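# Push the wheeled drawer pedestal fully under the desk

## Task

Get the wheeled drawer pedestal completely beneath the desk, with no part of it protruding past the desk's front or either side, and with its drawer fronts turned toward the room and lined up parallel to the desk's front edge. It must stay upright and level; a toppled or leaning pedestal fails. It must stay there unaided, since a position held only by the robot at the end does not count.

## Robot and tools

ROBOT. A Hello Robot Stretch 3: a two-wheel differential base, a vertical mast with a lift, a single telescoping arm that reaches out to the robot's right, a wrist (yaw, pitch, roll), a two-finger gripper, and a pan/tilt head. The base is 0.33 m long and 0.34 m wide and cannot move sideways; to bring the gripper forward or back you drive the base. Turning in place pivots about the point between the drive wheels, 0.05 m behind the front edge. With the arm pulled in and the wrist folded over the base, the wrist reaches 0.06 m past the right side and a spin sweeps a 0.28 m radius; an unfolded level wrist reaches beyond that.

FRAMES. Base frame: origin on the floor between the drive wheels, x forward, y left, z up. hand_pose is reported in it, located where closed fingertips meet; with all wrist joints at zero its x points up, y back toward the mast, z toward the rear. The odometry frame is the base frame as it was at the scene's start; heading is positive to the left, -3.142 to 3.142.

execute_actions takes "actions", a list run in order (empty list = just report). Each action may hold "robot", "steps" (1 to 450 control steps at 30 per second, default 1) and "until". An action with only "steps" waits. "robot" is one of: a single command; a list of up to 8 commands and {"pause_s": s} items (s at most 15) executed in sequence, each starting when the previous finished "done"; or {"stop": true}, which brakes everything and clears the queue. A command may contain:
- "base": exactly one key. {"translate_m": d} is a relative straight drive of d metres from wherever the base is when the command begins, forward positive, |d| at most 1. {"rotate_rad": a} is a relative spin in place, counter-clockwise (left) positive, |a| at most 3.2.
- "joints": absolute targets by name; unnamed joints keep their targets. lift_m 0 to 1.1 (arm height); arm_m 0 to 0.52 (extension); wrist_yaw_rad -1.345 to 4.42 (0 along the arm, positive toward the front, 3.0 folded over the base); wrist_pitch_rad -1.57 to 0.451 (negative tips fingers down); wrist_roll_rad -2.911 to 2.911; gripper_m -0.089 to 0.179 (larger is wider; true fingertip gap is somewhat less, zero below 0.007); head_pan_rad -3.953 to 1.73 (0 forward, positive left, -1.57 faces along the arm); head_tilt_rad -1.53 to 0.419 (negative down).
- "contact_limits": {"arm_m": e}, effort percent 1 to 100 at which that arm motion halts; lower is gentler.
Motions in one command start together and keep running across later actions and while you think. A new command overrides at once. Any out-of-range value rejects the entire call and nothing runs.

"until" ends an action early when every listed condition holds. {"robot": {"status": "ended"}} waits for all motion and the queue to finish. Other fields (base_status, queue, queue_left, refusals, a joint reading, its _goal or _status, x, y, heading) take a status word, ["!=", "moving"], or [op, number] with =, !=, <, <=, >, >=. {"any": {"status": "ended"}} fires when any single motion ends.

SPEED. Full base speed (0.30 m/s, 1.9 rad/s) only when stowed: lift_m under 0.30, arm_m under 0.03, wrist_yaw_rad over 2.54; otherwise 0.10 m/s and 0.63 rad/s.

RESULTS. Each result is a snapshot plus one image per camera (head_camera, nav_camera, wrist_camera). base_status shows progress like (translate_m moved of goal). joint_goals, joint_status, measured_speeds, motor_effort (percent, bracket = peak since last result; biased and noisy), refusals, queue and queue_left appear. Status words: moving, done, off_target (stopped short, may still push; for the base, something blocks it), contact_stop (arm or lift hit something and went slack), time_out, stopped, not_commanded, torque_fault (a wrist servo shut off for 10 s). robot.on_its_own reports goals the robot changed itself, slack or unpowered joints, loaded motors at rest, and base lean. base_tilt (degrees, forward/right positive) flags tipping. lidar_m: 12 ranges in 30-degree sectors starting straight ahead, going counter-clockwise (4th left, 7th behind, 10th right), in a plane 0.17 m high, so it sees legs, not tabletops. wrist_depth_mm and head_depth_mm: 7x7 median depth grids. turned_by_wheels and turned_by_imu give rotation since the last result.

zoom_image: {"camera": name, "region": [x0, y0, x1, y1]} pixel box of that camera's latest image, origin top-left, at most 504 by 504; returns a closer view.

finished_scene: {"scene": n} ends the current scene irreversibly and reports success; let all motion finish first, because anything still moving is braked at the end.

CAUTIONS. Fold or unfold the wrist only with lift_m between 0.32 and 0.95, wrist_pitch_rad -0.4 and roll near 0; once folded the lift may go to 0.25. With yaw below -0.4 keep pitch at -0.5 or lower. Pushing into something rigid with the gripper above about 0.45 m, repeated pushes after a contact_stop, or driving while the gripper holds or hooks an immovable object can tip the robot; snagging furniture, especially reversing, can too. If tilted, reverse the last move in small steps, free the gripper, and if still leaning lower lift_m to about 0.2. Avoid slams, drops and hard shoves, and make sure the pedestal ends upright and free-standing.

Each tool is called after "Call:" as name(argument=value, ...) on one line, values as JSON.

## Session

Call:
execute_actions(actions=[])

Scene clock: 0.00 s.
robot.base_odometry: x=+0.000 y=+0.000 heading=+0.000 (m, m, rad; robot's odometry frame)
robot.turned_by_wheels: +0.000 (rad since the last result)
robot.turned_by_imu: +0.000 (rad since the last result)
robot.base_tilt: forward=+0.7 right=+0.8 (deg)
robot.lidar_m: 1.11 0.97 0.97 1.83 1.59 1.39 1.90 2.77 1.24 1.31 2.15 2.15
robot.head_depth_mm: 1717 2189 2170 2155 2138 2119 2074 / 1735 2355 2351 2346 2300 2294 2197 / 1748 2397 2487 2456 2465 1531 2070 / 1769 2176 2208 2239 2224 1355 1354 / 1776 1963 1977 1977 1958 1232 1213 / 1720 1789 1797 1792 1769 1124 1100 / 1612 1623 1626 1638 1624 1035 1003
robot.base_status: not_commanded
robot.joint_positions: lift_m=+0.564 arm_m=+0.002 wrist_yaw_rad=+3.082 wrist_pitch_rad=-0.598 wrist_roll_rad=-0.013 gripper_m=+0.037 head_pan_rad=+0.001 head_tilt_rad=+0.015
robot.joint_goals: lift_m=+0.564 arm_m=+0.002 wrist_yaw_rad=+3.082 wrist_pitch_rad=-0.598 wrist_roll_rad=-0.013 gripper_m=+0.037 head_pan_rad=+0.001 head_tilt_rad=+0.015
robot.joint_status: lift_m=not_commanded arm_m=not_commanded wrist_yaw_rad=not_commanded wrist_pitch_rad=not_commanded wrist_roll_rad=not_commanded gripper_m=not_commanded head_pan_rad=not_commanded head_tilt_rad=not_commanded
robot.measured_speeds: translate_m=+0.000 rotate_rad=+0.000 lift_m=+0.000 arm_m=+0.000 wrist_yaw_rad=+0.000 wrist_pitch_rad=+0.000 wrist_roll_rad=+0.000 head_pan_rad=+0.000 head_tilt_rad=+0.000
robot: refusals=0 queue=idle queue_left=0
robot.motor_effort: left_wheel=+0 right_wheel=+0 lift_m=+26 arm_m=+0 wrist_yaw_rad=-1 wrist_pitch_rad=+5 wrist_roll_rad=+0 gripper_m=+0 head_pan_rad=+1 head_tilt_rad=+2 (%)
robot.hand_pose: x=-0.0094 y=+0.0510 z=+0.5383 quat_wxyz=(+0.228, +0.677, +0.190, +0.674) (m; robot's base frame)
robot.wrist_depth_mm: - - - - - 887 780 / - - - - - 973 817 / - - - - - - 902 / 893 910 895 902 927 926 959 / 774 807 799 807 842 819 833 / 701 705 - 719 753 736 725 / 634 630 - - 644 657 665
pictures: head_camera (sideways: a quarter turn clockwise sets it upright), nav_camera (sideways: a quarter turn counterclockwise sets it upright), wrist_camera
Images, in order (width x height): head_camera 896x504, nav_camera 672x504, wrist_camera 644x364.

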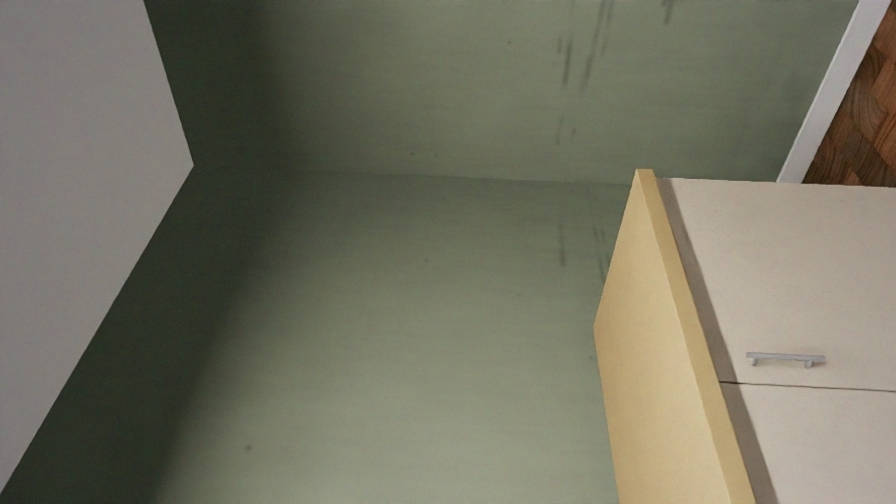

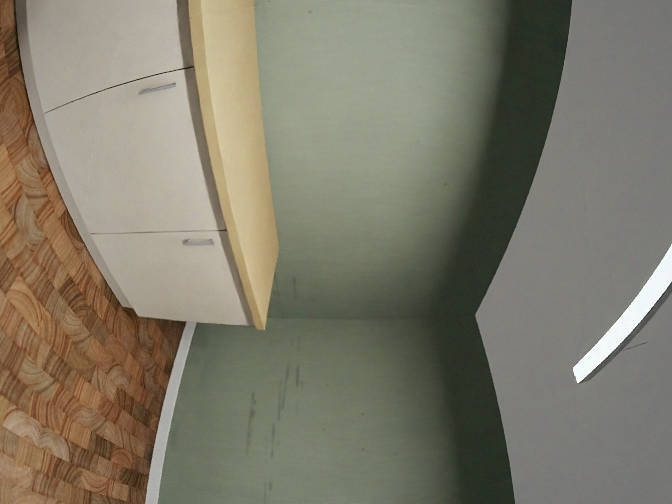

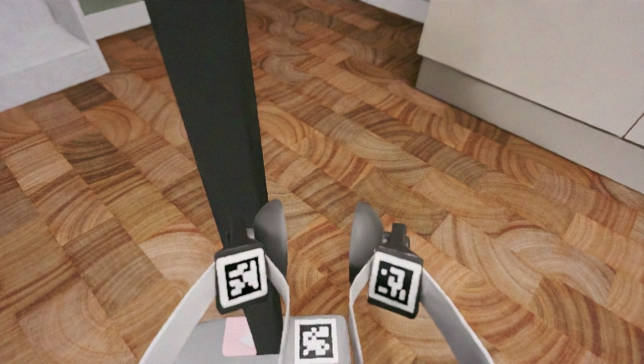

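Call:
execute_actions(actions=[{"robot":{"joints":{"head_pan_rad":-1.2,"head_tilt_rad":-0.6}},"steps":90,"until":{"robot":{"status":"ended"}}}])

Call:
execute_actions(actions=[{"robot":{"joints":{"head_pan_rad":-2.6,"head_tilt_rad":-0.6}},"steps":90,"until":{"robot":{"status":"ended"}}}])

Call:
execute_actions(actions=[{"robot":{"joints":{"head_pan_rad":1.5,"head_tilt_rad":-0.6}},"steps":120,"until":{"robot":{"status":"ended"}}}])

Scene clock: 7.63 s.
robot.base_odometry: x=+0.000 y=+0.000 heading=+0.000 (m, m, rad; robot's odometry frame)
robot.turned_by_wheels: +0.000 (rad since the last result)
robot.turned_by_imu: +0.000 (rad since the last result)
robot.base_tilt: forward=+0.8 right=+0.8 (deg)
robot.lidar_m: 1.10 0.96 0.97 1.83 1.58 1.40 1.90 2.76 1.24 1.31 2.15 2.15
robot.head_depth_mm: 2203 2458 2819 2384 1711 1481 1245 / 2112 2364 2656 2372 1808 1472 1235 / 2020 2253 2543 2327 1790 1457 1228 / 1932 2154 2410 2291 1773 1450 1221 / 1854 2056 2283 2286 1759 1431 1215 / 1785 1955 2174 2242 1743 1424 1202 / 1714 1884 2089 2208 1719 1416 1194
robot.base_status: not_commanded
robot.joint_positions: lift_m=+0.564 arm_m=+0.002 wrist_yaw_rad=+3.082 wrist_pitch_rad=-0.598 wrist_roll_rad=-0.013 gripper_m=+0.037 head_pan_rad=-1.193 head_tilt_rad=-0.592
robot.joint_goals: lift_m=+0.564 arm_m=+0.002 wrist_yaw_rad=+3.082 wrist_pitch_rad=-0.598 wrist_roll_rad=-0.013 gripper_m=+0.037 head_pan_rad=-1.200 head_tilt_rad=-0.600
robot.joint_status: lift_m=not_commanded arm_m=not_commanded wrist_yaw_rad=not_commanded wrist_pitch_rad=not_commanded wrist_roll_rad=not_commanded gripper_m=not_commanded head_pan_rad=done head_tilt_rad=done
robot.measured_speeds: translate_m=+0.000 rotate_rad=+0.000 lift_m=+0.000 arm_m=+0.000 wrist_yaw_rad=+0.000 wrist_pitch_rad=+0.000 wrist_roll_rad=+0.000 head_pan_rad=+0.000 head_tilt_rad=+0.000
robot: refusals=0 queue=done queue_left=0
robot.motor_effort: left_wheel=+0(0) right_wheel=+0(0) lift_m=+26(26) arm_m=+0(0) wrist_yaw_rad=+0(0) wrist_pitch_rad=+5(5) wrist_roll_rad=+0(0) gripper_m=+0(1) head_pan_rad=-3(51) head_tilt_rad=-3(25) (%)
robot.hand_pose: x=-0.0094 y=+0.0510 z=+0.5383 quat_wxyz=(+0.228, +0.677, +0.190, +0.674) (m; robot's base frame)
robot.wrist_depth_mm: - - - - - 887 769 / - - - - - 968 816 / - - - - - - 917 / 885 888 920 927 922 961 954 / 792 801 787 807 838 825 828 / 690 699 - 719 740 736 746 / 631 642 - - 654 661 653
pictures: head_camera (sideways: a quarter turn clockwise sets it upright), nav_camera (sideways: a quarter turn counterclockwise sets it upright), wrist_camera
Images, in order (width x height): head_camera 896x504, nav_camera 672x504, wrist_camera 644x364.

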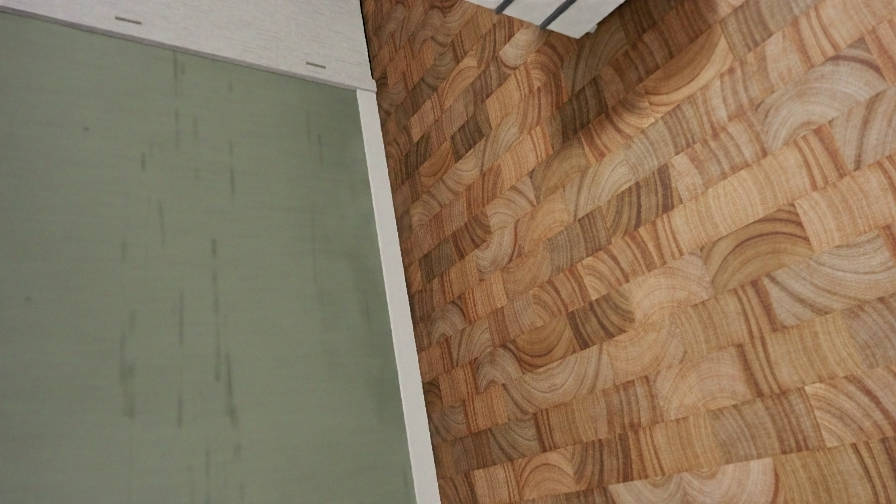

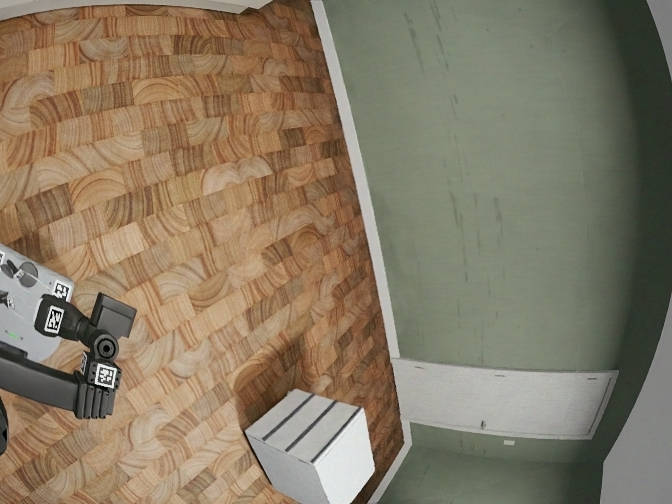

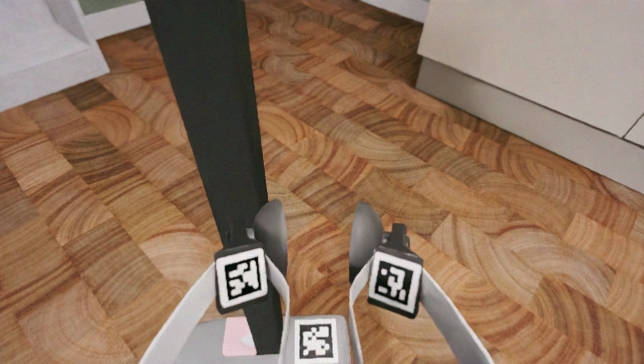

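Scene clock: 8.87 s.
robot.base_odometry: x=+0.000 y=+0.000 heading=+0.000 (m, m, rad; robot's odometry frame)
robot.turned_by_wheels: +0.000 (rad since the last result)
robot.turned_by_imu: +0.000 (rad since the last result)
robot.base_tilt: forward=+0.7 right=+0.8 (deg)
robot.lidar_m: 1.11 0.97 0.97 1.84 1.59 1.40 1.90 2.77 1.24 1.31 2.15 2.15
robot.head_depth_mm: 2593 2675 2749 2383 1833 1478 1246 / 2871 3115 3172 2357 1813 1460 1237 / 2805 3145 3285 2322 1797 1458 1229 / 2734 3007 3227 2309 1781 1444 1217 / 2614 2928 3016 2290 1758 1433 1209 / 2570 2855 3059 2245 1745 1419 1202 / 2530 2791 2978 2217 1714 1416 1190
robot.base_status: not_commanded
robot.joint_positions: lift_m=+0.564 arm_m=+0.002 wrist_yaw_rad=+3.082 wrist_pitch_rad=-0.598 wrist_roll_rad=-0.013 gripper_m=+0.037 head_pan_rad=-2.593 head_tilt_rad=-0.592
robot.joint_goals: lift_m=+0.564 arm_m=+0.002 wrist_yaw_rad=+3.082 wrist_pitch_rad=-0.598 wrist_roll_rad=-0.013 gripper_m=+0.037 head_pan_rad=-2.600 head_tilt_rad=-0.600
robot.joint_status: lift_m=not_commanded arm_m=not_commanded wrist_yaw_rad=not_commanded wrist_pitch_rad=not_commanded wrist_roll_rad=not_commanded gripper_m=not_commanded head_pan_rad=done head_tilt_rad=done
robot.measured_speeds: translate_m=+0.000 rotate_rad=+0.000 lift_m=+0.000 arm_m=+0.000 wrist_yaw_rad=+0.000 wrist_pitch_rad=+0.000 wrist_roll_rad=+0.000 head_pan_rad=+0.000 head_tilt_rad=+0.000
robot: refusals=0 queue=done queue_left=0
robot.motor_effort: left_wheel=+0(0) right_wheel=+0(0) lift_m=+26(26) arm_m=+0(0) wrist_yaw_rad=+0(0) wrist_pitch_rad=+5(5) wrist_roll_rad=+0(0) gripper_m=+0(1) head_pan_rad=-3(53) head_tilt_rad=-3(3) (%)
robot.hand_pose: x=-0.0094 y=+0.0510 z=+0.5383 quat_wxyz=(+0.228, +0.677, +0.190, +0.674) (m; robot's base frame)
robot.wrist_depth_mm: - - - - - 916 792 / - - - - - 960 817 / - - - - - - 913 / 884 915 907 927 936 983 924 / 786 786 785 804 826 833 830 / 690 707 - 715 752 725 751 / 628 640 - - 649 659 676
pictures: head_camera (sideways: a quarter turn clockwise sets it upright), nav_camera (sideways: a quarter turn counterclockwise sets it upright), wrist_camera
Images, in order (width x height): head_camera 896x504, nav_camera 672x504, wrist_camera 644x364.

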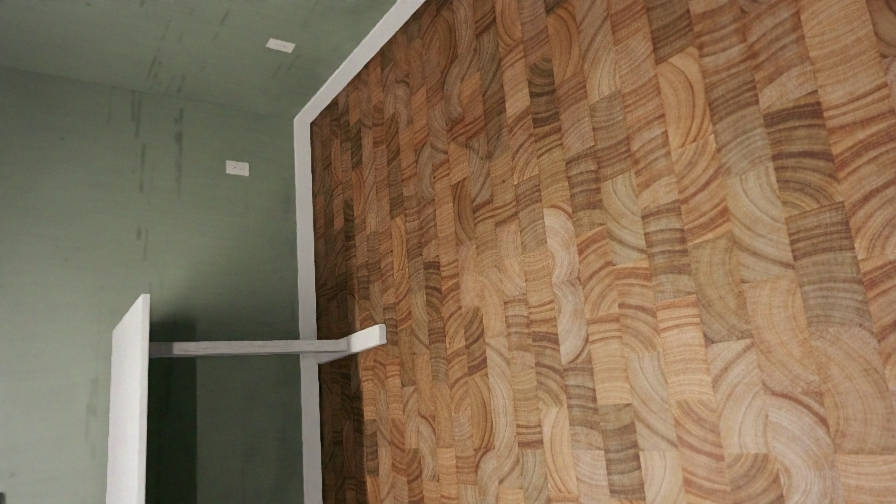

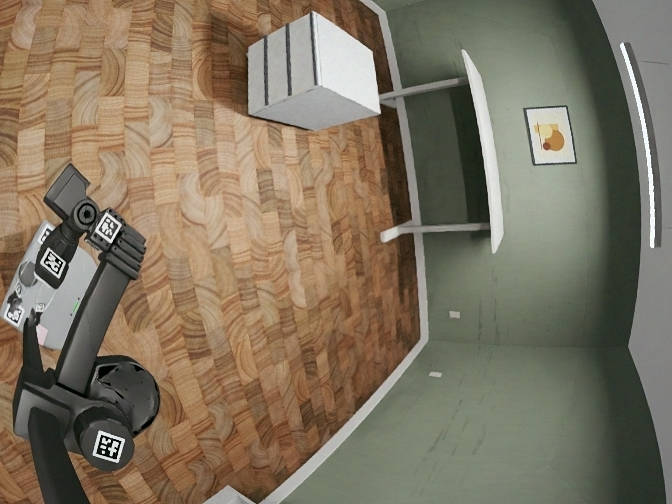

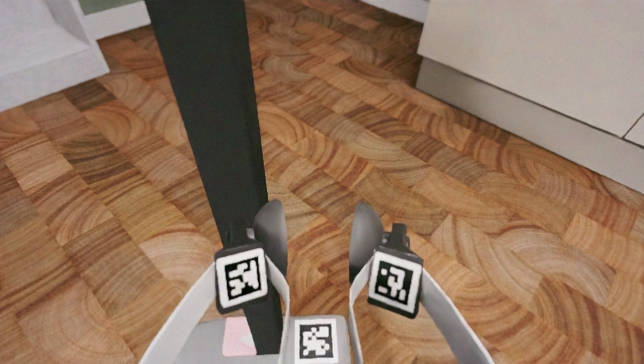

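Scene clock: 11.10 s.
robot.base_odometry: x=+0.000 y=+0.000 heading=+0.000 (m, m, rad; robot's odometry frame)
robot.turned_by_wheels: +0.000 (rad since the last result)
robot.turned_by_imu: +0.000 (rad since the last result)
robot.base_tilt: forward=+0.7 right=+0.8 (deg)
robot.lidar_m: 1.11 0.97 0.97 1.84 1.59 1.39 1.90 2.76 1.24 1.31 2.15 2.15
robot.head_depth_mm: 1365 1470 1042 1056 1151 1281 1244 / 1457 1574 1655 1150 1271 1418 1237 / 1577 1701 1878 2050 1735 1451 1225 / 1696 1854 2045 2207 1772 1443 1221 / 1814 2004 2217 2243 1758 1437 1204 / 1703 1868 2062 2165 1744 1421 1199 / 1567 1692 1865 1993 1722 1408 1195
robot.base_status: not_commanded
robot.joint_positions: lift_m=+0.564 arm_m=+0.002 wrist_yaw_rad=+3.082 wrist_pitch_rad=-0.598 wrist_roll_rad=-0.013 gripper_m=+0.037 head_pan_rad=+1.493 head_tilt_rad=-0.592
robot.joint_goals: lift_m=+0.564 arm_m=+0.002 wrist_yaw_rad=+3.082 wrist_pitch_rad=-0.598 wrist_roll_rad=-0.013 gripper_m=+0.037 head_pan_rad=+1.500 head_tilt_rad=-0.600
robot.joint_status: lift_m=not_commanded arm_m=not_commanded wrist_yaw_rad=not_commanded wrist_pitch_rad=not_commanded wrist_roll_rad=not_commanded gripper_m=not_commanded head_pan_rad=done head_tilt_rad=done
robot.measured_speeds: translate_m=+0.000 rotate_rad=+0.000 lift_m=+0.000 arm_m=+0.000 wrist_yaw_rad=+0.000 wrist_pitch_rad=+0.000 wrist_roll_rad=+0.000 head_pan_rad=+0.000 head_tilt_rad=+0.000
robot: refusals=0 queue=done queue_left=0
robot.motor_effort: left_wheel=+0(0) right_wheel=+0(0) lift_m=+26(26) arm_m=+0(0) wrist_yaw_rad=+0(1) wrist_pitch_rad=+4(5) wrist_roll_rad=+0(0) gripper_m=+1(1) head_pan_rad=+5(55) head_tilt_rad=-3(3) (%)
robot.hand_pose: x=-0.0094 y=+0.0510 z=+0.5383 quat_wxyz=(+0.228, +0.677, +0.190, +0.674) (m; robot's base frame)
robot.wrist_depth_mm: - - - - - 908 778 / - - - - - 966 839 / - - - - - - 921 / 895 891 898 918 943 948 933 / 772 789 791 816 820 821 832 / 700 708 - 729 754 742 738 / 633 641 - - 662 665 670
pictures: head_camera (sideways: a quarter turn clockwise sets it upright), nav_camera (sideways: a quarter turn counterclockwise sets it upright), wrist_camera
Images, in order (width x height): head_camera 896x504, nav_camera 672x504, wrist_camera 644x364.

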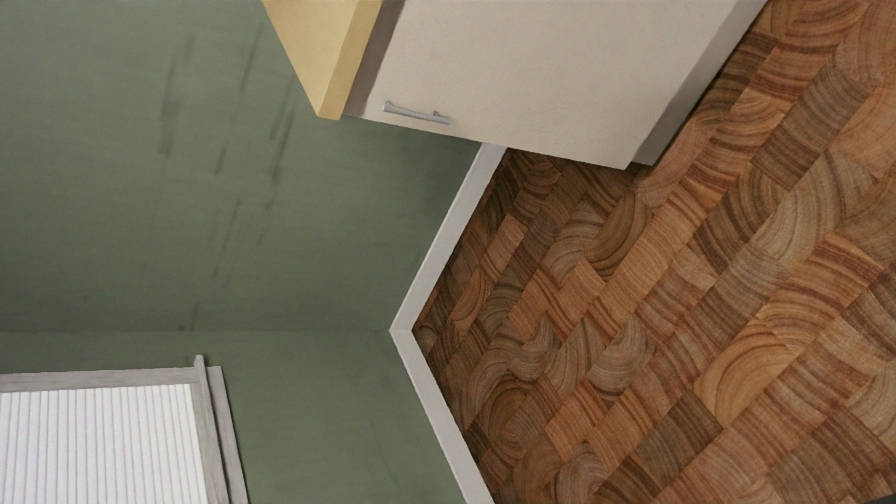

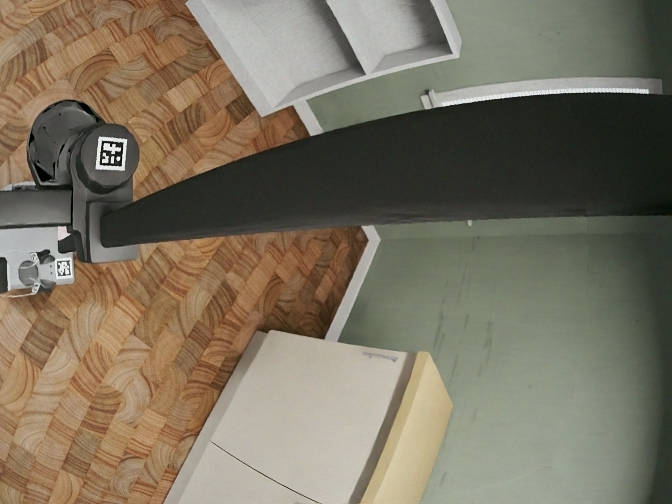

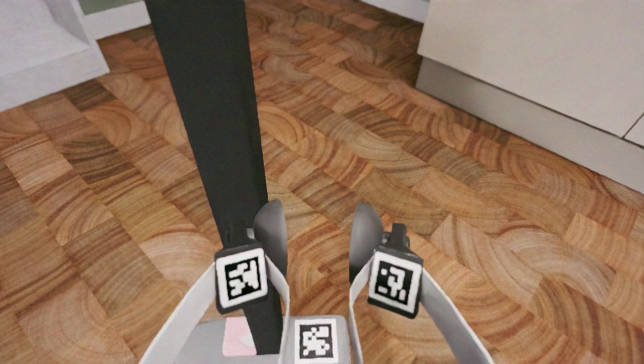

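Call:
execute_actions(actions=[{"robot":{"joints":{"head_pan_rad":-2.05,"head_tilt_rad":-0.55}},"steps":120,"until":{"robot":{"status":"ended"}}}])

Scene clock: 17.03 s.
robot.base_odometry: x=+0.000 y=+0.000 heading=+0.000 (m, m, rad; robot's odometry frame)
robot.turned_by_wheels: +0.000 (rad since the last result)
robot.turned_by_imu: -0.001 (rad since the last result)
robot.base_tilt: forward=+0.8 right=+0.9 (deg)
robot.lidar_m: 1.11 0.97 0.97 1.83 1.58 1.39 1.90 2.77 1.24 1.31 2.15 2.15
robot.head_depth_mm: 2547 2685 2996 2509 1910 1514 1269 / 2590 2768 3091 2502 1883 1511 1257 / 2667 2921 3184 2461 1847 1502 1251 / 2768 2866 3213 2227 1834 1480 1240 / 2863 3116 3301 1614 1663 1474 1230 / 2950 3265 3405 1507 1630 1463 1224 / 3002 3207 3228 1570 1683 1448 1213
robot.base_status: not_commanded
robot.joint_positions: lift_m=+0.564 arm_m=+0.002 wrist_yaw_rad=+3.082 wrist_pitch_rad=-0.598 wrist_roll_rad=-0.013 gripper_m=+0.037 head_pan_rad=-2.043 head_tilt_rad=-0.557
robot.joint_goals: lift_m=+0.564 arm_m=+0.002 wrist_yaw_rad=+3.082 wrist_pitch_rad=-0.598 wrist_roll_rad=-0.013 gripper_m=+0.037 head_pan_rad=-2.050 head_tilt_rad=-0.550
robot.joint_status: lift_m=not_commanded arm_m=not_commanded wrist_yaw_rad=not_commanded wrist_pitch_rad=not_commanded wrist_roll_rad=not_commanded gripper_m=not_commanded head_pan_rad=done head_tilt_rad=done
robot.measured_speeds: translate_m=+0.000 rotate_rad=+0.000 lift_m=+0.000 arm_m=+0.000 wrist_yaw_rad=+0.000 wrist_pitch_rad=+0.000 wrist_roll_rad=+0.000 head_pan_rad=+0.000 head_tilt_rad=+0.000
robot: refusals=0 queue=done queue_left=0
robot.motor_effort: left_wheel=+0(0) right_wheel=+0(0) lift_m=+26(26) arm_m=+0(0) wrist_yaw_rad=+0(0) wrist_pitch_rad=+5(5) wrist_roll_rad=+0(0) gripper_m=+0(0) head_pan_rad=-3(55) head_tilt_rad=+2(7) (%)
robot.hand_pose: x=-0.0094 y=+0.0510 z=+0.5383 quat_wxyz=(+0.228, +0.677, +0.190, +0.674) (m; robot's base frame)
robot.wrist_depth_mm: - - - - - 908 771 / - - - - - 969 822 / - - - - - - 899 / 862 888 911 938 922 930 943 / 773 797 799 810 828 823 830 / 694 700 - 712 739 737 744 / 628 645 - - 653 669 663
pictures: head_camera (sideways: a quarter turn clockwise sets it upright), nav_camera (sideways: a quarter turn counterclockwise sets it upright), wrist_camera
Images, in order (width x height): head_camera 896x504, nav_camera 672x504, wrist_camera 644x364.

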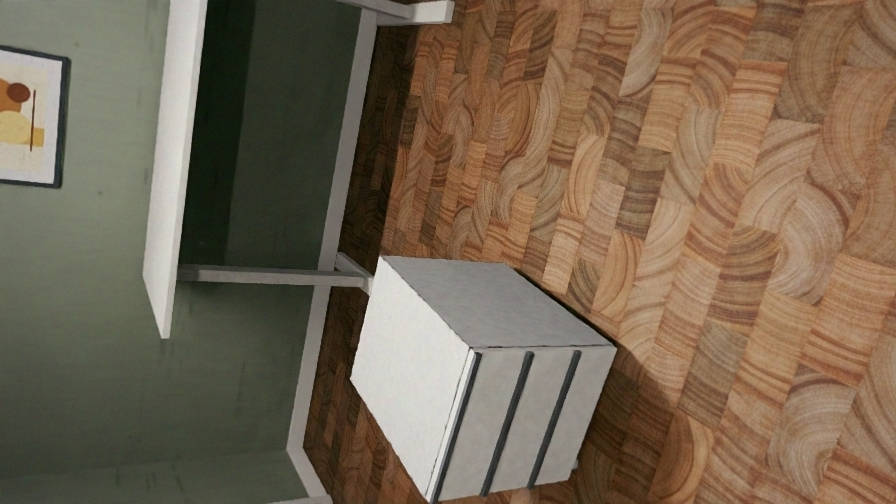

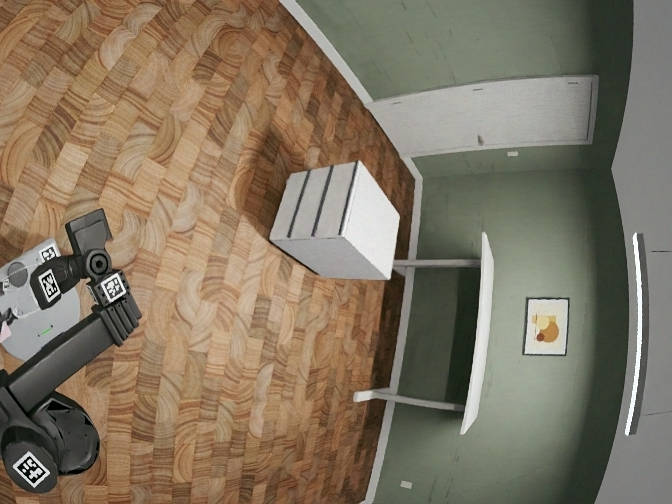

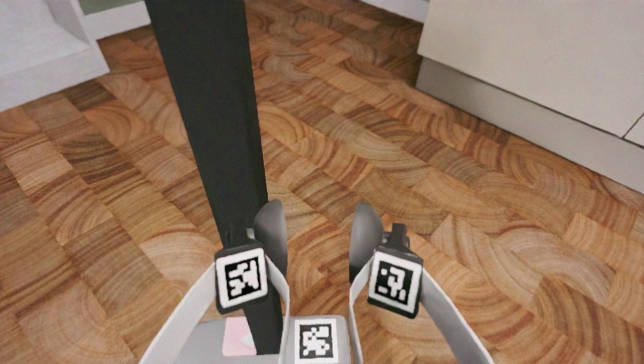

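Call:
execute_actions(actions=[{"robot":[{"joints":{"lift_m":0.25,"wrist_pitch_rad":-0.4,"head_pan_rad":0,"head_tilt_rad":-0.7}},{"base":{"rotate_rad":-1.269}},{"base":{"translate_m":0.967}},{"base":{"rotate_rad":-1.2}}],"steps":450,"until":{"robot":{"status":"ended"}}}])

Scene clock: 82.90 s.
robot.base_odometry: x=+0.287 y=-0.923 heading=-2.469 (m, m, rad; robot's odometry frame)
robot.turned_by_wheels: -2.469 (rad since the last result)
robot.turned_by_imu: -2.488 (rad since the last result)
robot.base_tilt: forward=+0.8 right=+0.8 (deg)
robot.lidar_m: 0.70 1.98 1.38 1.28 1.31 1.68 1.39 1.42 1.84 2.18 2.54 0.73
robot.head_depth_mm: 2266 2623 2580 2077 1658 1388 1186 / 2256 2682 2724 2054 1597 1374 1186 / 2245 2619 2677 1256 1057 1240 1175 / 2220 2602 2639 1243 1057 1245 1165 / 2189 2526 2486 1228 1048 1231 1160 / 2199 2546 2549 1962 1501 1303 1151 / 2250 2531 2519 1941 1574 1326 1144
robot.base_status: done (rotate_rad -1.1999 of -1.2000)
robot.joint_positions: lift_m=+0.250 arm_m=+0.002 wrist_yaw_rad=+3.082 wrist_pitch_rad=-0.421 wrist_roll_rad=-0.013 gripper_m=+0.037 head_pan_rad=-0.007 head_tilt_rad=-0.692
robot.joint_goals: lift_m=+0.250 arm_m=+0.002 wrist_yaw_rad=+3.082 wrist_pitch_rad=-0.400 wrist_roll_rad=-0.013 gripper_m=+0.037 head_pan_rad=+0.000 head_tilt_rad=-0.700
robot.joint_status: lift_m=done arm_m=not_commanded wrist_yaw_rad=not_commanded wrist_pitch_rad=done wrist_roll_rad=not_commanded gripper_m=not_commanded head_pan_rad=done head_tilt_rad=done
robot.measured_speeds: translate_m=+0.000 rotate_rad=+0.000 lift_m=+0.000 arm_m=+0.000 wrist_yaw_rad=+0.000 wrist_pitch_rad=+0.000 wrist_roll_rad=+0.000 head_pan_rad=+0.000 head_tilt_rad=+0.000
robot: refusals=0 queue=done queue_left=0
robot.motor_effort: left_wheel=+3(14) right_wheel=-2(6) lift_m=+19(27) arm_m=-1(0) wrist_yaw_rad=-1(0) wrist_pitch_rad=+8(10) wrist_roll_rad=+0(0) gripper_m=-1(1) head_pan_rad=+4(52) head_tilt_rad=-3(13) (%)
robot.hand_pose: x=-0.0079 y=+0.0768 z=+0.2623 quat_wxyz=(+0.168, +0.691, +0.128, +0.691) (m; robot's base frame)
robot.wrist_depth_mm: - - - - - - - / 980 - - - - - - / 759 762 803 789 826 830 851 / 610 623 - 636 644 657 670 / 510 521 - 541 547 545 546 / 453 - - - - 467 463 / - - - - 396 405 406
pictures: head_camera (sideways: a quarter turn clockwise sets it upright), nav_camera (sideways: a quarter turn counterclockwise sets it upright), wrist_camera
Images, in order (width x height): head_camera 896x504, nav_camera 672x504, wrist_camera 644x364.

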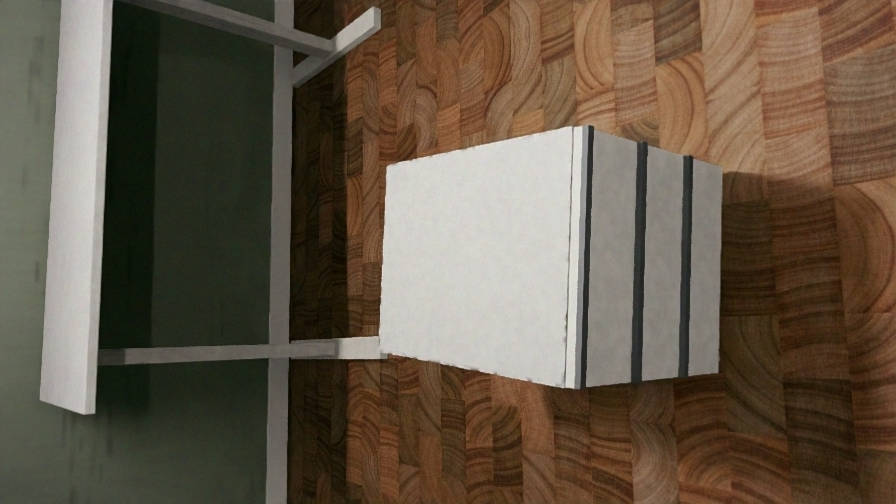

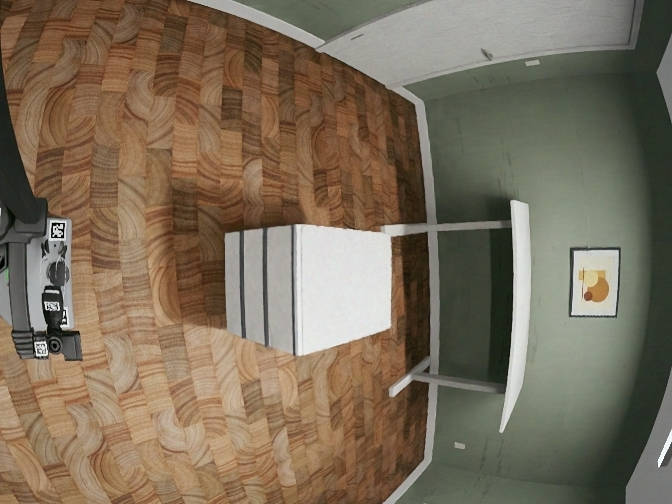

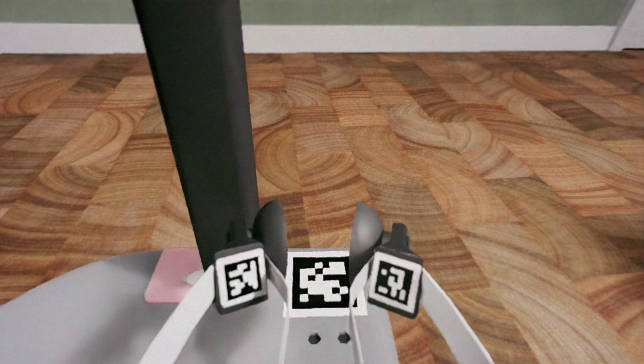

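Call:
execute_actions(actions=[{"robot":[{"base":{"translate_m":0.3}},{"joints":{"arm_m":0.1,"head_tilt_rad":-1.15}}],"steps":450,"until":{"robot":{"status":"ended"}}}])

Scene clock: 112.53 s.
robot.base_odometry: x=+0.053 y=-1.110 heading=-2.469 (m, m, rad; robot's odometry frame)
robot.turned_by_wheels: +0.000 (rad since the last result)
robot.turned_by_imu: +0.000 (rad since the last result)
robot.base_tilt: forward=+0.7 right=+0.8 (deg)
robot.lidar_m: 0.40 0.42 1.40 1.31 1.33 1.72 1.70 1.73 2.39 2.16 2.50 0.42
robot.head_depth_mm: 1991 1756 1565 1422 1298 1191 1107 / 1970 1710 986 903 1287 1187 1088 / 1947 1058 949 884 1247 1179 - / 1932 1049 939 878 1240 1180 - / 1885 1040 932 883 1236 1169 - / 1866 1676 1480 1319 1254 1162 - / 1872 1668 1501 1360 1250 1151 1080
robot.base_status: done (translate_m +0.3000 of +0.3000)
robot.joint_positions: lift_m=+0.250 arm_m=+0.100 wrist_yaw_rad=+3.082 wrist_pitch_rad=-0.421 wrist_roll_rad=-0.013 gripper_m=+0.037 head_pan_rad=-0.007 head_tilt_rad=-1.135
robot.joint_goals: lift_m=+0.250 arm_m=+0.100 wrist_yaw_rad=+3.082 wrist_pitch_rad=-0.400 wrist_roll_rad=-0.013 gripper_m=+0.037 head_pan_rad=+0.000 head_tilt_rad=-1.150
robot.joint_status: lift_m=done arm_m=done wrist_yaw_rad=not_commanded wrist_pitch_rad=done wrist_roll_rad=not_commanded gripper_m=not_commanded head_pan_rad=done head_tilt_rad=done
robot.measured_speeds: translate_m=+0.000 rotate_rad=+0.000 lift_m=+0.000 arm_m=+0.000 wrist_yaw_rad=+0.000 wrist_pitch_rad=+0.000 wrist_roll_rad=+0.000 head_pan_rad=+0.000 head_tilt_rad=+0.000
robot: refusals=0 queue=done queue_left=0
robot.motor_effort: left_wheel=+2(14) right_wheel=-1(3) lift_m=+19(19) arm_m=+6(6) wrist_yaw_rad=+1(0) wrist_pitch_rad=+8(8) wrist_roll_rad=+0(0) gripper_m=-1(1) head_pan_rad=+3(4) head_tilt_rad=-5(25) (%)
robot.hand_pose: x=-0.0079 y=-0.0210 z=+0.2623 quat_wxyz=(+0.168, +0.691, +0.128, +0.691) (m; robot's base frame)
robot.wrist_depth_mm: - - - - - - - / 1000 - - - - - - / 755 771 780 793 807 827 841 / 597 636 - 667 646 653 660 / 525 - - - 535 547 545 / - - - - - 462 462 / - - - - 397 408 406
pictures: head_camera (sideways: a quarter turn clockwise sets it upright), nav_camera (sideways: a quarter turn counterclockwise sets it upright), wrist_camera
Images, in order (width x height): head_camera 896x504, nav_camera 672x504, wrist_camera 644x364.

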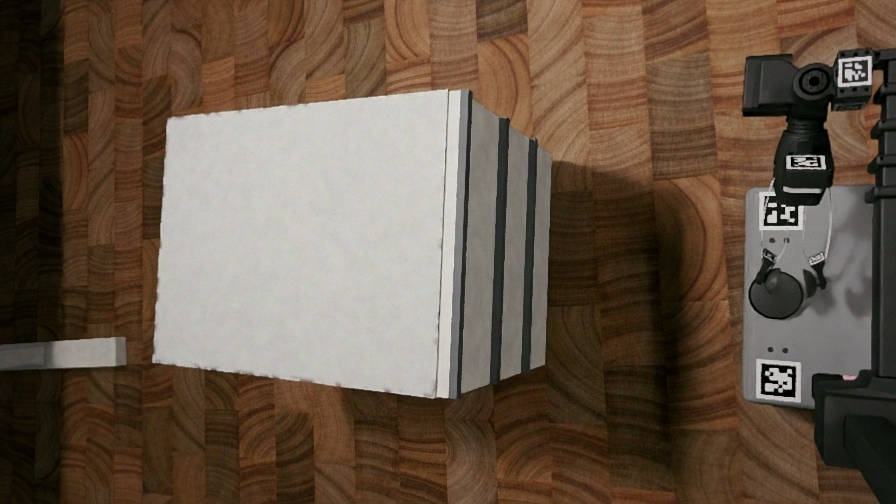

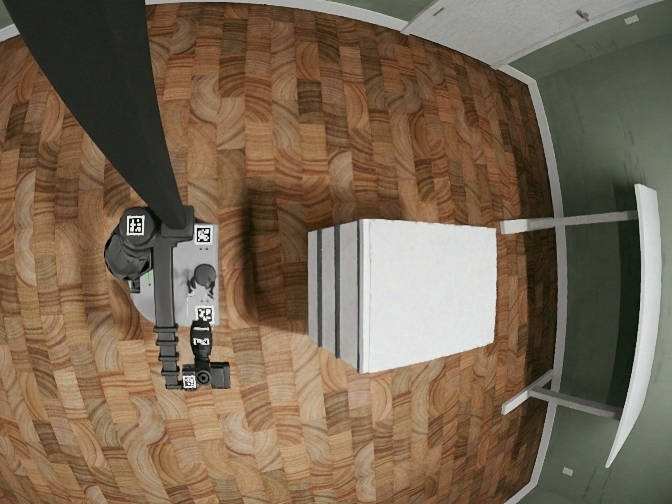

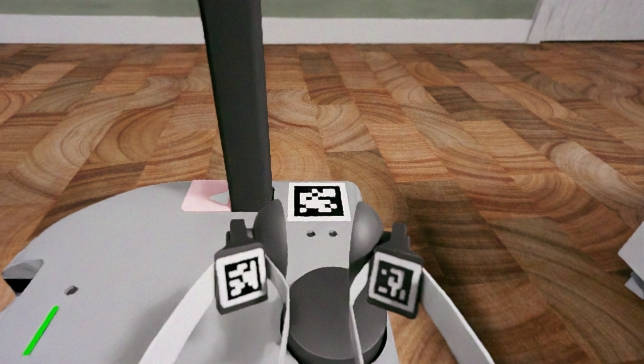

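Call:
execute_actions(actions=[{"robot":[{"base":{"translate_m":0.325},"joints":{"arm_m":0.15,"head_tilt_rad":-1.0}},{"base":{"translate_m":0.04}},{"base":{"translate_m":0.25}}],"steps":450,"until":{"robot":{"status":"ended"}}}])

Scene clock: 144.60 s.
robot.base_odometry: x=-0.428 y=-1.493 heading=-2.470 (m, m, rad; robot's odometry frame)
robot.turned_by_wheels: -0.001 (rad since the last result)
robot.turned_by_imu: -0.107 (rad since the last result)
robot.base_tilt: forward=+0.7 right=+0.8 (deg)
robot.lidar_m: - - 0.15 1.38 1.38 1.67 2.29 2.30 2.62 0.20 0.15 -
robot.head_depth_mm: 1851 2039 1788 1549 1367 1223 1115 / 1820 2039 1766 1511 849 746 685 / 1785 2011 1750 935 829 740 681 / 1742 1972 1734 929 823 735 671 / 1717 1933 1722 922 815 732 667 / 1686 1906 1693 1452 823 726 667 / 1587 1831 1654 1479 1303 1178 1040
robot.base_status: off_target (translate_m +0.2498 of +0.2500)
robot.joint_positions: lift_m=+0.250 arm_m=+0.150 wrist_yaw_rad=+3.082 wrist_pitch_rad=-0.418 wrist_roll_rad=-0.013 gripper_m=+0.037 head_pan_rad=-0.005 head_tilt_rad=-0.995
robot.joint_goals: lift_m=+0.250 arm_m=+0.150 wrist_yaw_rad=+3.082 wrist_pitch_rad=-0.400 wrist_roll_rad=-0.013 gripper_m=+0.037 head_pan_rad=+0.000 head_tilt_rad=-1.000
robot.joint_status: lift_m=done arm_m=done wrist_yaw_rad=not_commanded wrist_pitch_rad=done wrist_roll_rad=not_commanded gripper_m=not_commanded head_pan_rad=done head_tilt_rad=done
robot.measured_speeds: translate_m=+0.000 rotate_rad=+0.000 lift_m=+0.000 arm_m=+0.000 wrist_yaw_rad=+0.000 wrist_pitch_rad=+0.000 wrist_roll_rad=+0.000 head_pan_rad=+0.000 head_tilt_rad=+0.000
robot: refusals=0 queue=done queue_left=0
robot.on_its_own: right_wheel is at rest, and its effort (+25) is outside its rest range (-18 to +18)
robot.motor_effort: left_wheel=+17(81) right_wheel=+25(42) lift_m=+26(26) arm_m=+4(7) wrist_yaw_rad=-1(1) wrist_pitch_rad=+7(9) wrist_roll_rad=+0(0) gripper_m=+0(0) head_pan_rad=+3(4) head_tilt_rad=-2(12) (%)
robot.hand_pose: x=-0.0078 y=-0.0707 z=+0.2626 quat_wxyz=(+0.167, +0.691, +0.127, +0.692) (m; robot's base frame)
robot.wrist_depth_mm: - - - - 197 117 81 / 990 - - - 211 110 81 / 754 767 779 804 211 97 80 / 611 657 - - 211 117 72 / 511 - - - 189 117 67 / - - - - - 117 81 / - - - - 190 110 81
pictures: head_camera (sideways: a quarter turn clockwise sets it upright), nav_camera (sideways: a quarter turn counterclockwise sets it upright), wrist_camera
Images, in order (width x height): head_camera 896x504, nav_camera 672x504, wrist_camera 644x364.

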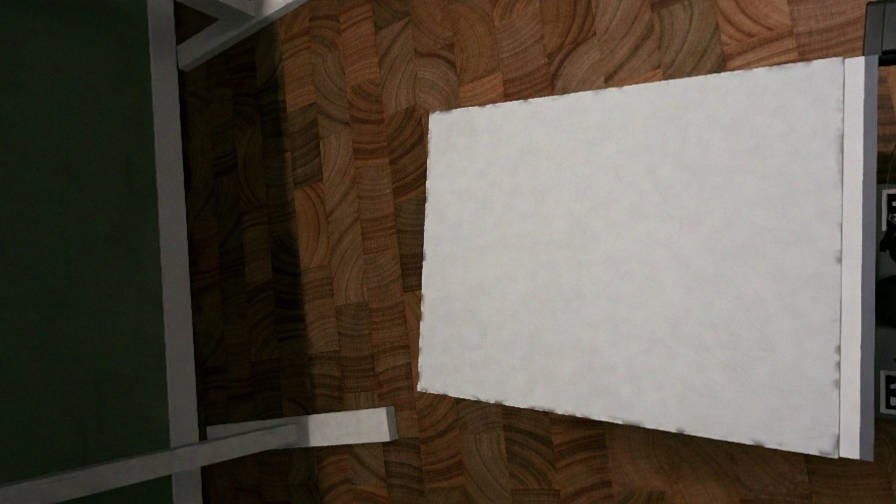

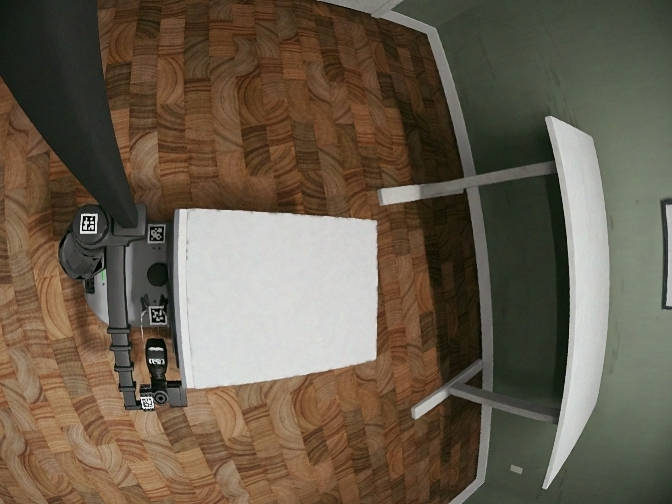

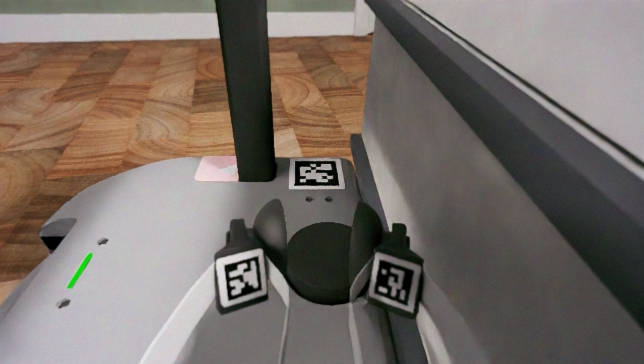

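Call:
execute_actions(actions=[{"robot":[{"base":{"translate_m":-0.01},"joints":{"arm_m":0.2}},{"base":{"rotate_rad":0.12}}],"steps":450,"until":{"robot":{"status":"ended"}}}])

Scene clock: 161.43 s.
robot.base_odometry: x=-0.420 y=-1.487 heading=-2.350 (m, m, rad; robot's odometry frame)
robot.turned_by_wheels: +0.120 (rad since the last result)
robot.turned_by_imu: +0.092 (rad since the last result)
robot.base_tilt: forward=+0.7 right=+0.8 (deg)
robot.lidar_m: - - 0.15 1.37 1.40 1.78 2.27 2.31 2.24 0.19 0.15 -
robot.head_depth_mm: 1778 2025 1781 1548 1368 1208 1107 / 1772 2005 1777 945 834 747 686 / 1761 1963 1754 936 829 741 679 / 1741 1959 1732 927 823 736 677 / 1714 1937 1721 922 815 730 672 / 1632 1872 1663 1481 1272 728 679 / 1691 1889 1684 1478 1310 1176 1057
robot.base_status: off_target (rotate_rad +0.1192 of +0.1200)
robot.joint_positions: lift_m=+0.250 arm_m=+0.200 wrist_yaw_rad=+3.081 wrist_pitch_rad=-0.418 wrist_roll_rad=-0.013 gripper_m=+0.037 head_pan_rad=-0.005 head_tilt_rad=-0.995
robot.joint_goals: lift_m=+0.250 arm_m=+0.200 wrist_yaw_rad=+3.081 wrist_pitch_rad=-0.400 wrist_roll_rad=-0.013 gripper_m=+0.037 head_pan_rad=+0.000 head_tilt_rad=-1.000
robot.joint_status: lift_m=done arm_m=done wrist_yaw_rad=not_commanded wrist_pitch_rad=done wrist_roll_rad=not_commanded gripper_m=not_commanded head_pan_rad=done head_tilt_rad=done
robot.measured_speeds: translate_m=+0.000 rotate_rad=+0.000 lift_m=+0.000 arm_m=+0.000 wrist_yaw_rad=+0.000 wrist_pitch_rad=+0.000 wrist_roll_rad=+0.000 head_pan_rad=+0.000 head_tilt_rad=+0.000
robot: refusals=0 queue=done queue_left=0
robot.on_its_own: right_wheel is at rest, and its effort (+20) is outside its rest range (-18 to +18)
robot.motor_effort: left_wheel=-3(16) right_wheel=+20(43) lift_m=+26(26) arm_m=+5(6) wrist_yaw_rad=-1(1) wrist_pitch_rad=+7(7) wrist_roll_rad=+0(0) gripper_m=-1(0) head_pan_rad=+3(4) head_tilt_rad=-1(1) (%)
robot.hand_pose: x=-0.0077 y=-0.1207 z=+0.2626 quat_wxyz=(+0.167, +0.691, +0.127, +0.692) (m; robot's base frame)
robot.wrist_depth_mm: - - - - 226 127 83 / 997 - - - 261 116 82 / 749 779 808 846 254 99 79 / 617 - - - 246 121 72 / 528 - - - 208 119 64 / - - - - - 117 64 / - - - - 200 109 78
pictures: head_camera (sideways: a quarter turn clockwise sets it upright), nav_camera (sideways: a quarter turn counterclockwise sets it upright), wrist_camera
Images, in order (width x height): head_camera 896x504, nav_camera 672x504, wrist_camera 644x364.

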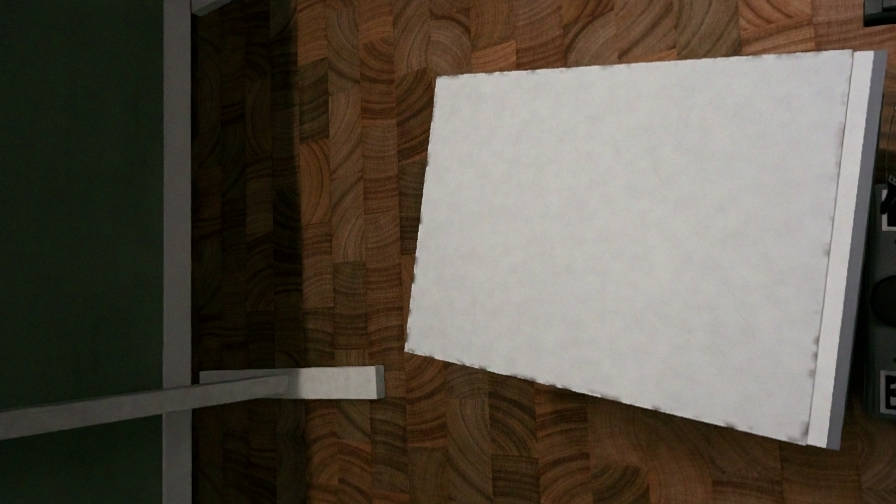

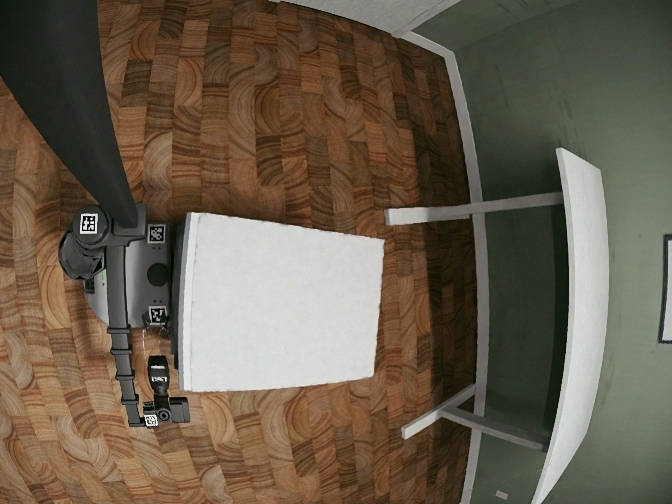

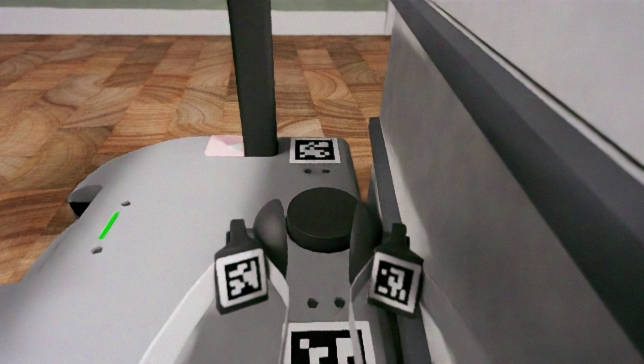

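Call:
execute_actions(actions=[{"robot":{"base":{"translate_m":0.12},"joints":{"head_tilt_rad":-0.75,"head_pan_rad":-0.25}},"steps":450,"until":{"robot":{"status":"ended"}}}])

Scene clock: 178.00 s.
robot.base_odometry: x=-0.504 y=-1.572 heading=-2.349 (m, m, rad; robot's odometry frame)
robot.turned_by_wheels: +0.000 (rad since the last result)
robot.turned_by_imu: -0.132 (rad since the last result)
robot.base_tilt: forward=+0.7 right=+0.9 (deg)
robot.lidar_m: - - 0.15 1.39 1.39 1.64 2.35 2.36 2.67 0.20 0.15 -
robot.head_depth_mm: 1934 2364 2512 1947 1595 1341 1168 / 1541 2179 2429 1880 1568 1334 1154 / 1491 2016 2192 1912 1564 851 710 / 1443 1957 2227 1876 960 812 705 / 1396 1848 2102 1870 1531 807 701 / 1360 1747 2000 1846 1519 799 697 / 1322 1005 1897 1830 1508 794 692
robot.base_status: off_target (translate_m +0.1198 of +0.1200)
robot.joint_positions: lift_m=+0.250 arm_m=+0.200 wrist_yaw_rad=+3.082 wrist_pitch_rad=-0.418 wrist_roll_rad=-0.013 gripper_m=+0.037 head_pan_rad=-0.245 head_tilt_rad=-0.746
robot.joint_goals: lift_m=+0.250 arm_m=+0.200 wrist_yaw_rad=+3.082 wrist_pitch_rad=-0.400 wrist_roll_rad=-0.013 gripper_m=+0.037 head_pan_rad=-0.250 head_tilt_rad=-0.750
robot.joint_status: lift_m=done arm_m=done wrist_yaw_rad=not_commanded wrist_pitch_rad=done wrist_roll_rad=not_commanded gripper_m=not_commanded head_pan_rad=done head_tilt_rad=done
robot.measured_speeds: translate_m=+0.000 rotate_rad=+0.000 lift_m=+0.000 arm_m=+0.000 wrist_yaw_rad=+0.000 wrist_pitch_rad=+0.000 wrist_roll_rad=+0.000 head_pan_rad=+0.000 head_tilt_rad=+0.000
robot: refusals=0 queue=done queue_left=0
robot.on_its_own: right_wheel is at rest, and its effort (+23) is outside its rest range (-18 to +18)
robot.motor_effort: left_wheel=+18(100) right_wheel=+23(45) lift_m=+26(28) arm_m=+2(5) wrist_yaw_rad=+0(3) wrist_pitch_rad=+7(8) wrist_roll_rad=+0(0) gripper_m=+0(1) head_pan_rad=-3(26) head_tilt_rad=-2(16) (%)
robot.hand_pose: x=-0.0078 y=-0.1209 z=+0.2626 quat_wxyz=(+0.167, +0.691, +0.127, +0.692) (m; robot's base frame)
robot.wrist_depth_mm: - - - - 197 117 81 / 986 - - - 212 110 81 / 766 772 815 817 211 97 79 / 609 - - - 212 117 72 / 527 - - - 188 117 67 / - - - - - 117 81 / - - - - 190 110 81
pictures: head_camera (sideways: a quarter turn clockwise sets it upright), nav_camera (sideways: a quarter turn counterclockwise sets it upright), wrist_camera
Images, in order (width x height): head_camera 896x504, nav_camera 672x504, wrist_camera 644x364.

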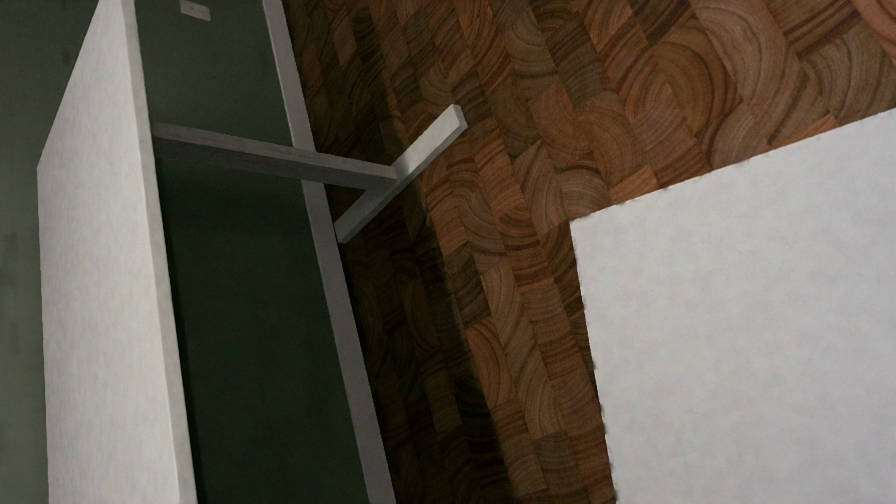

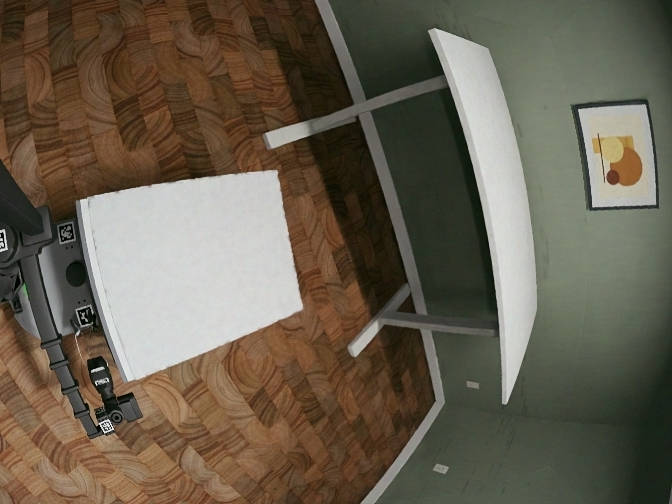

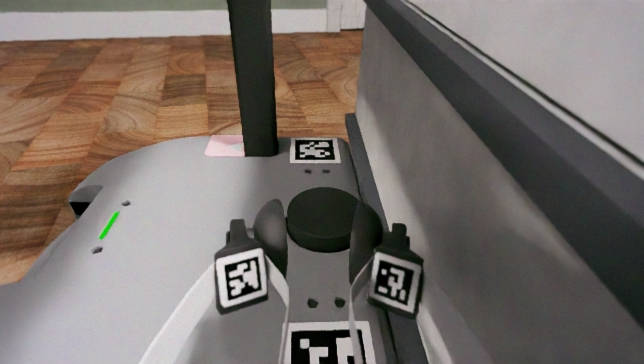

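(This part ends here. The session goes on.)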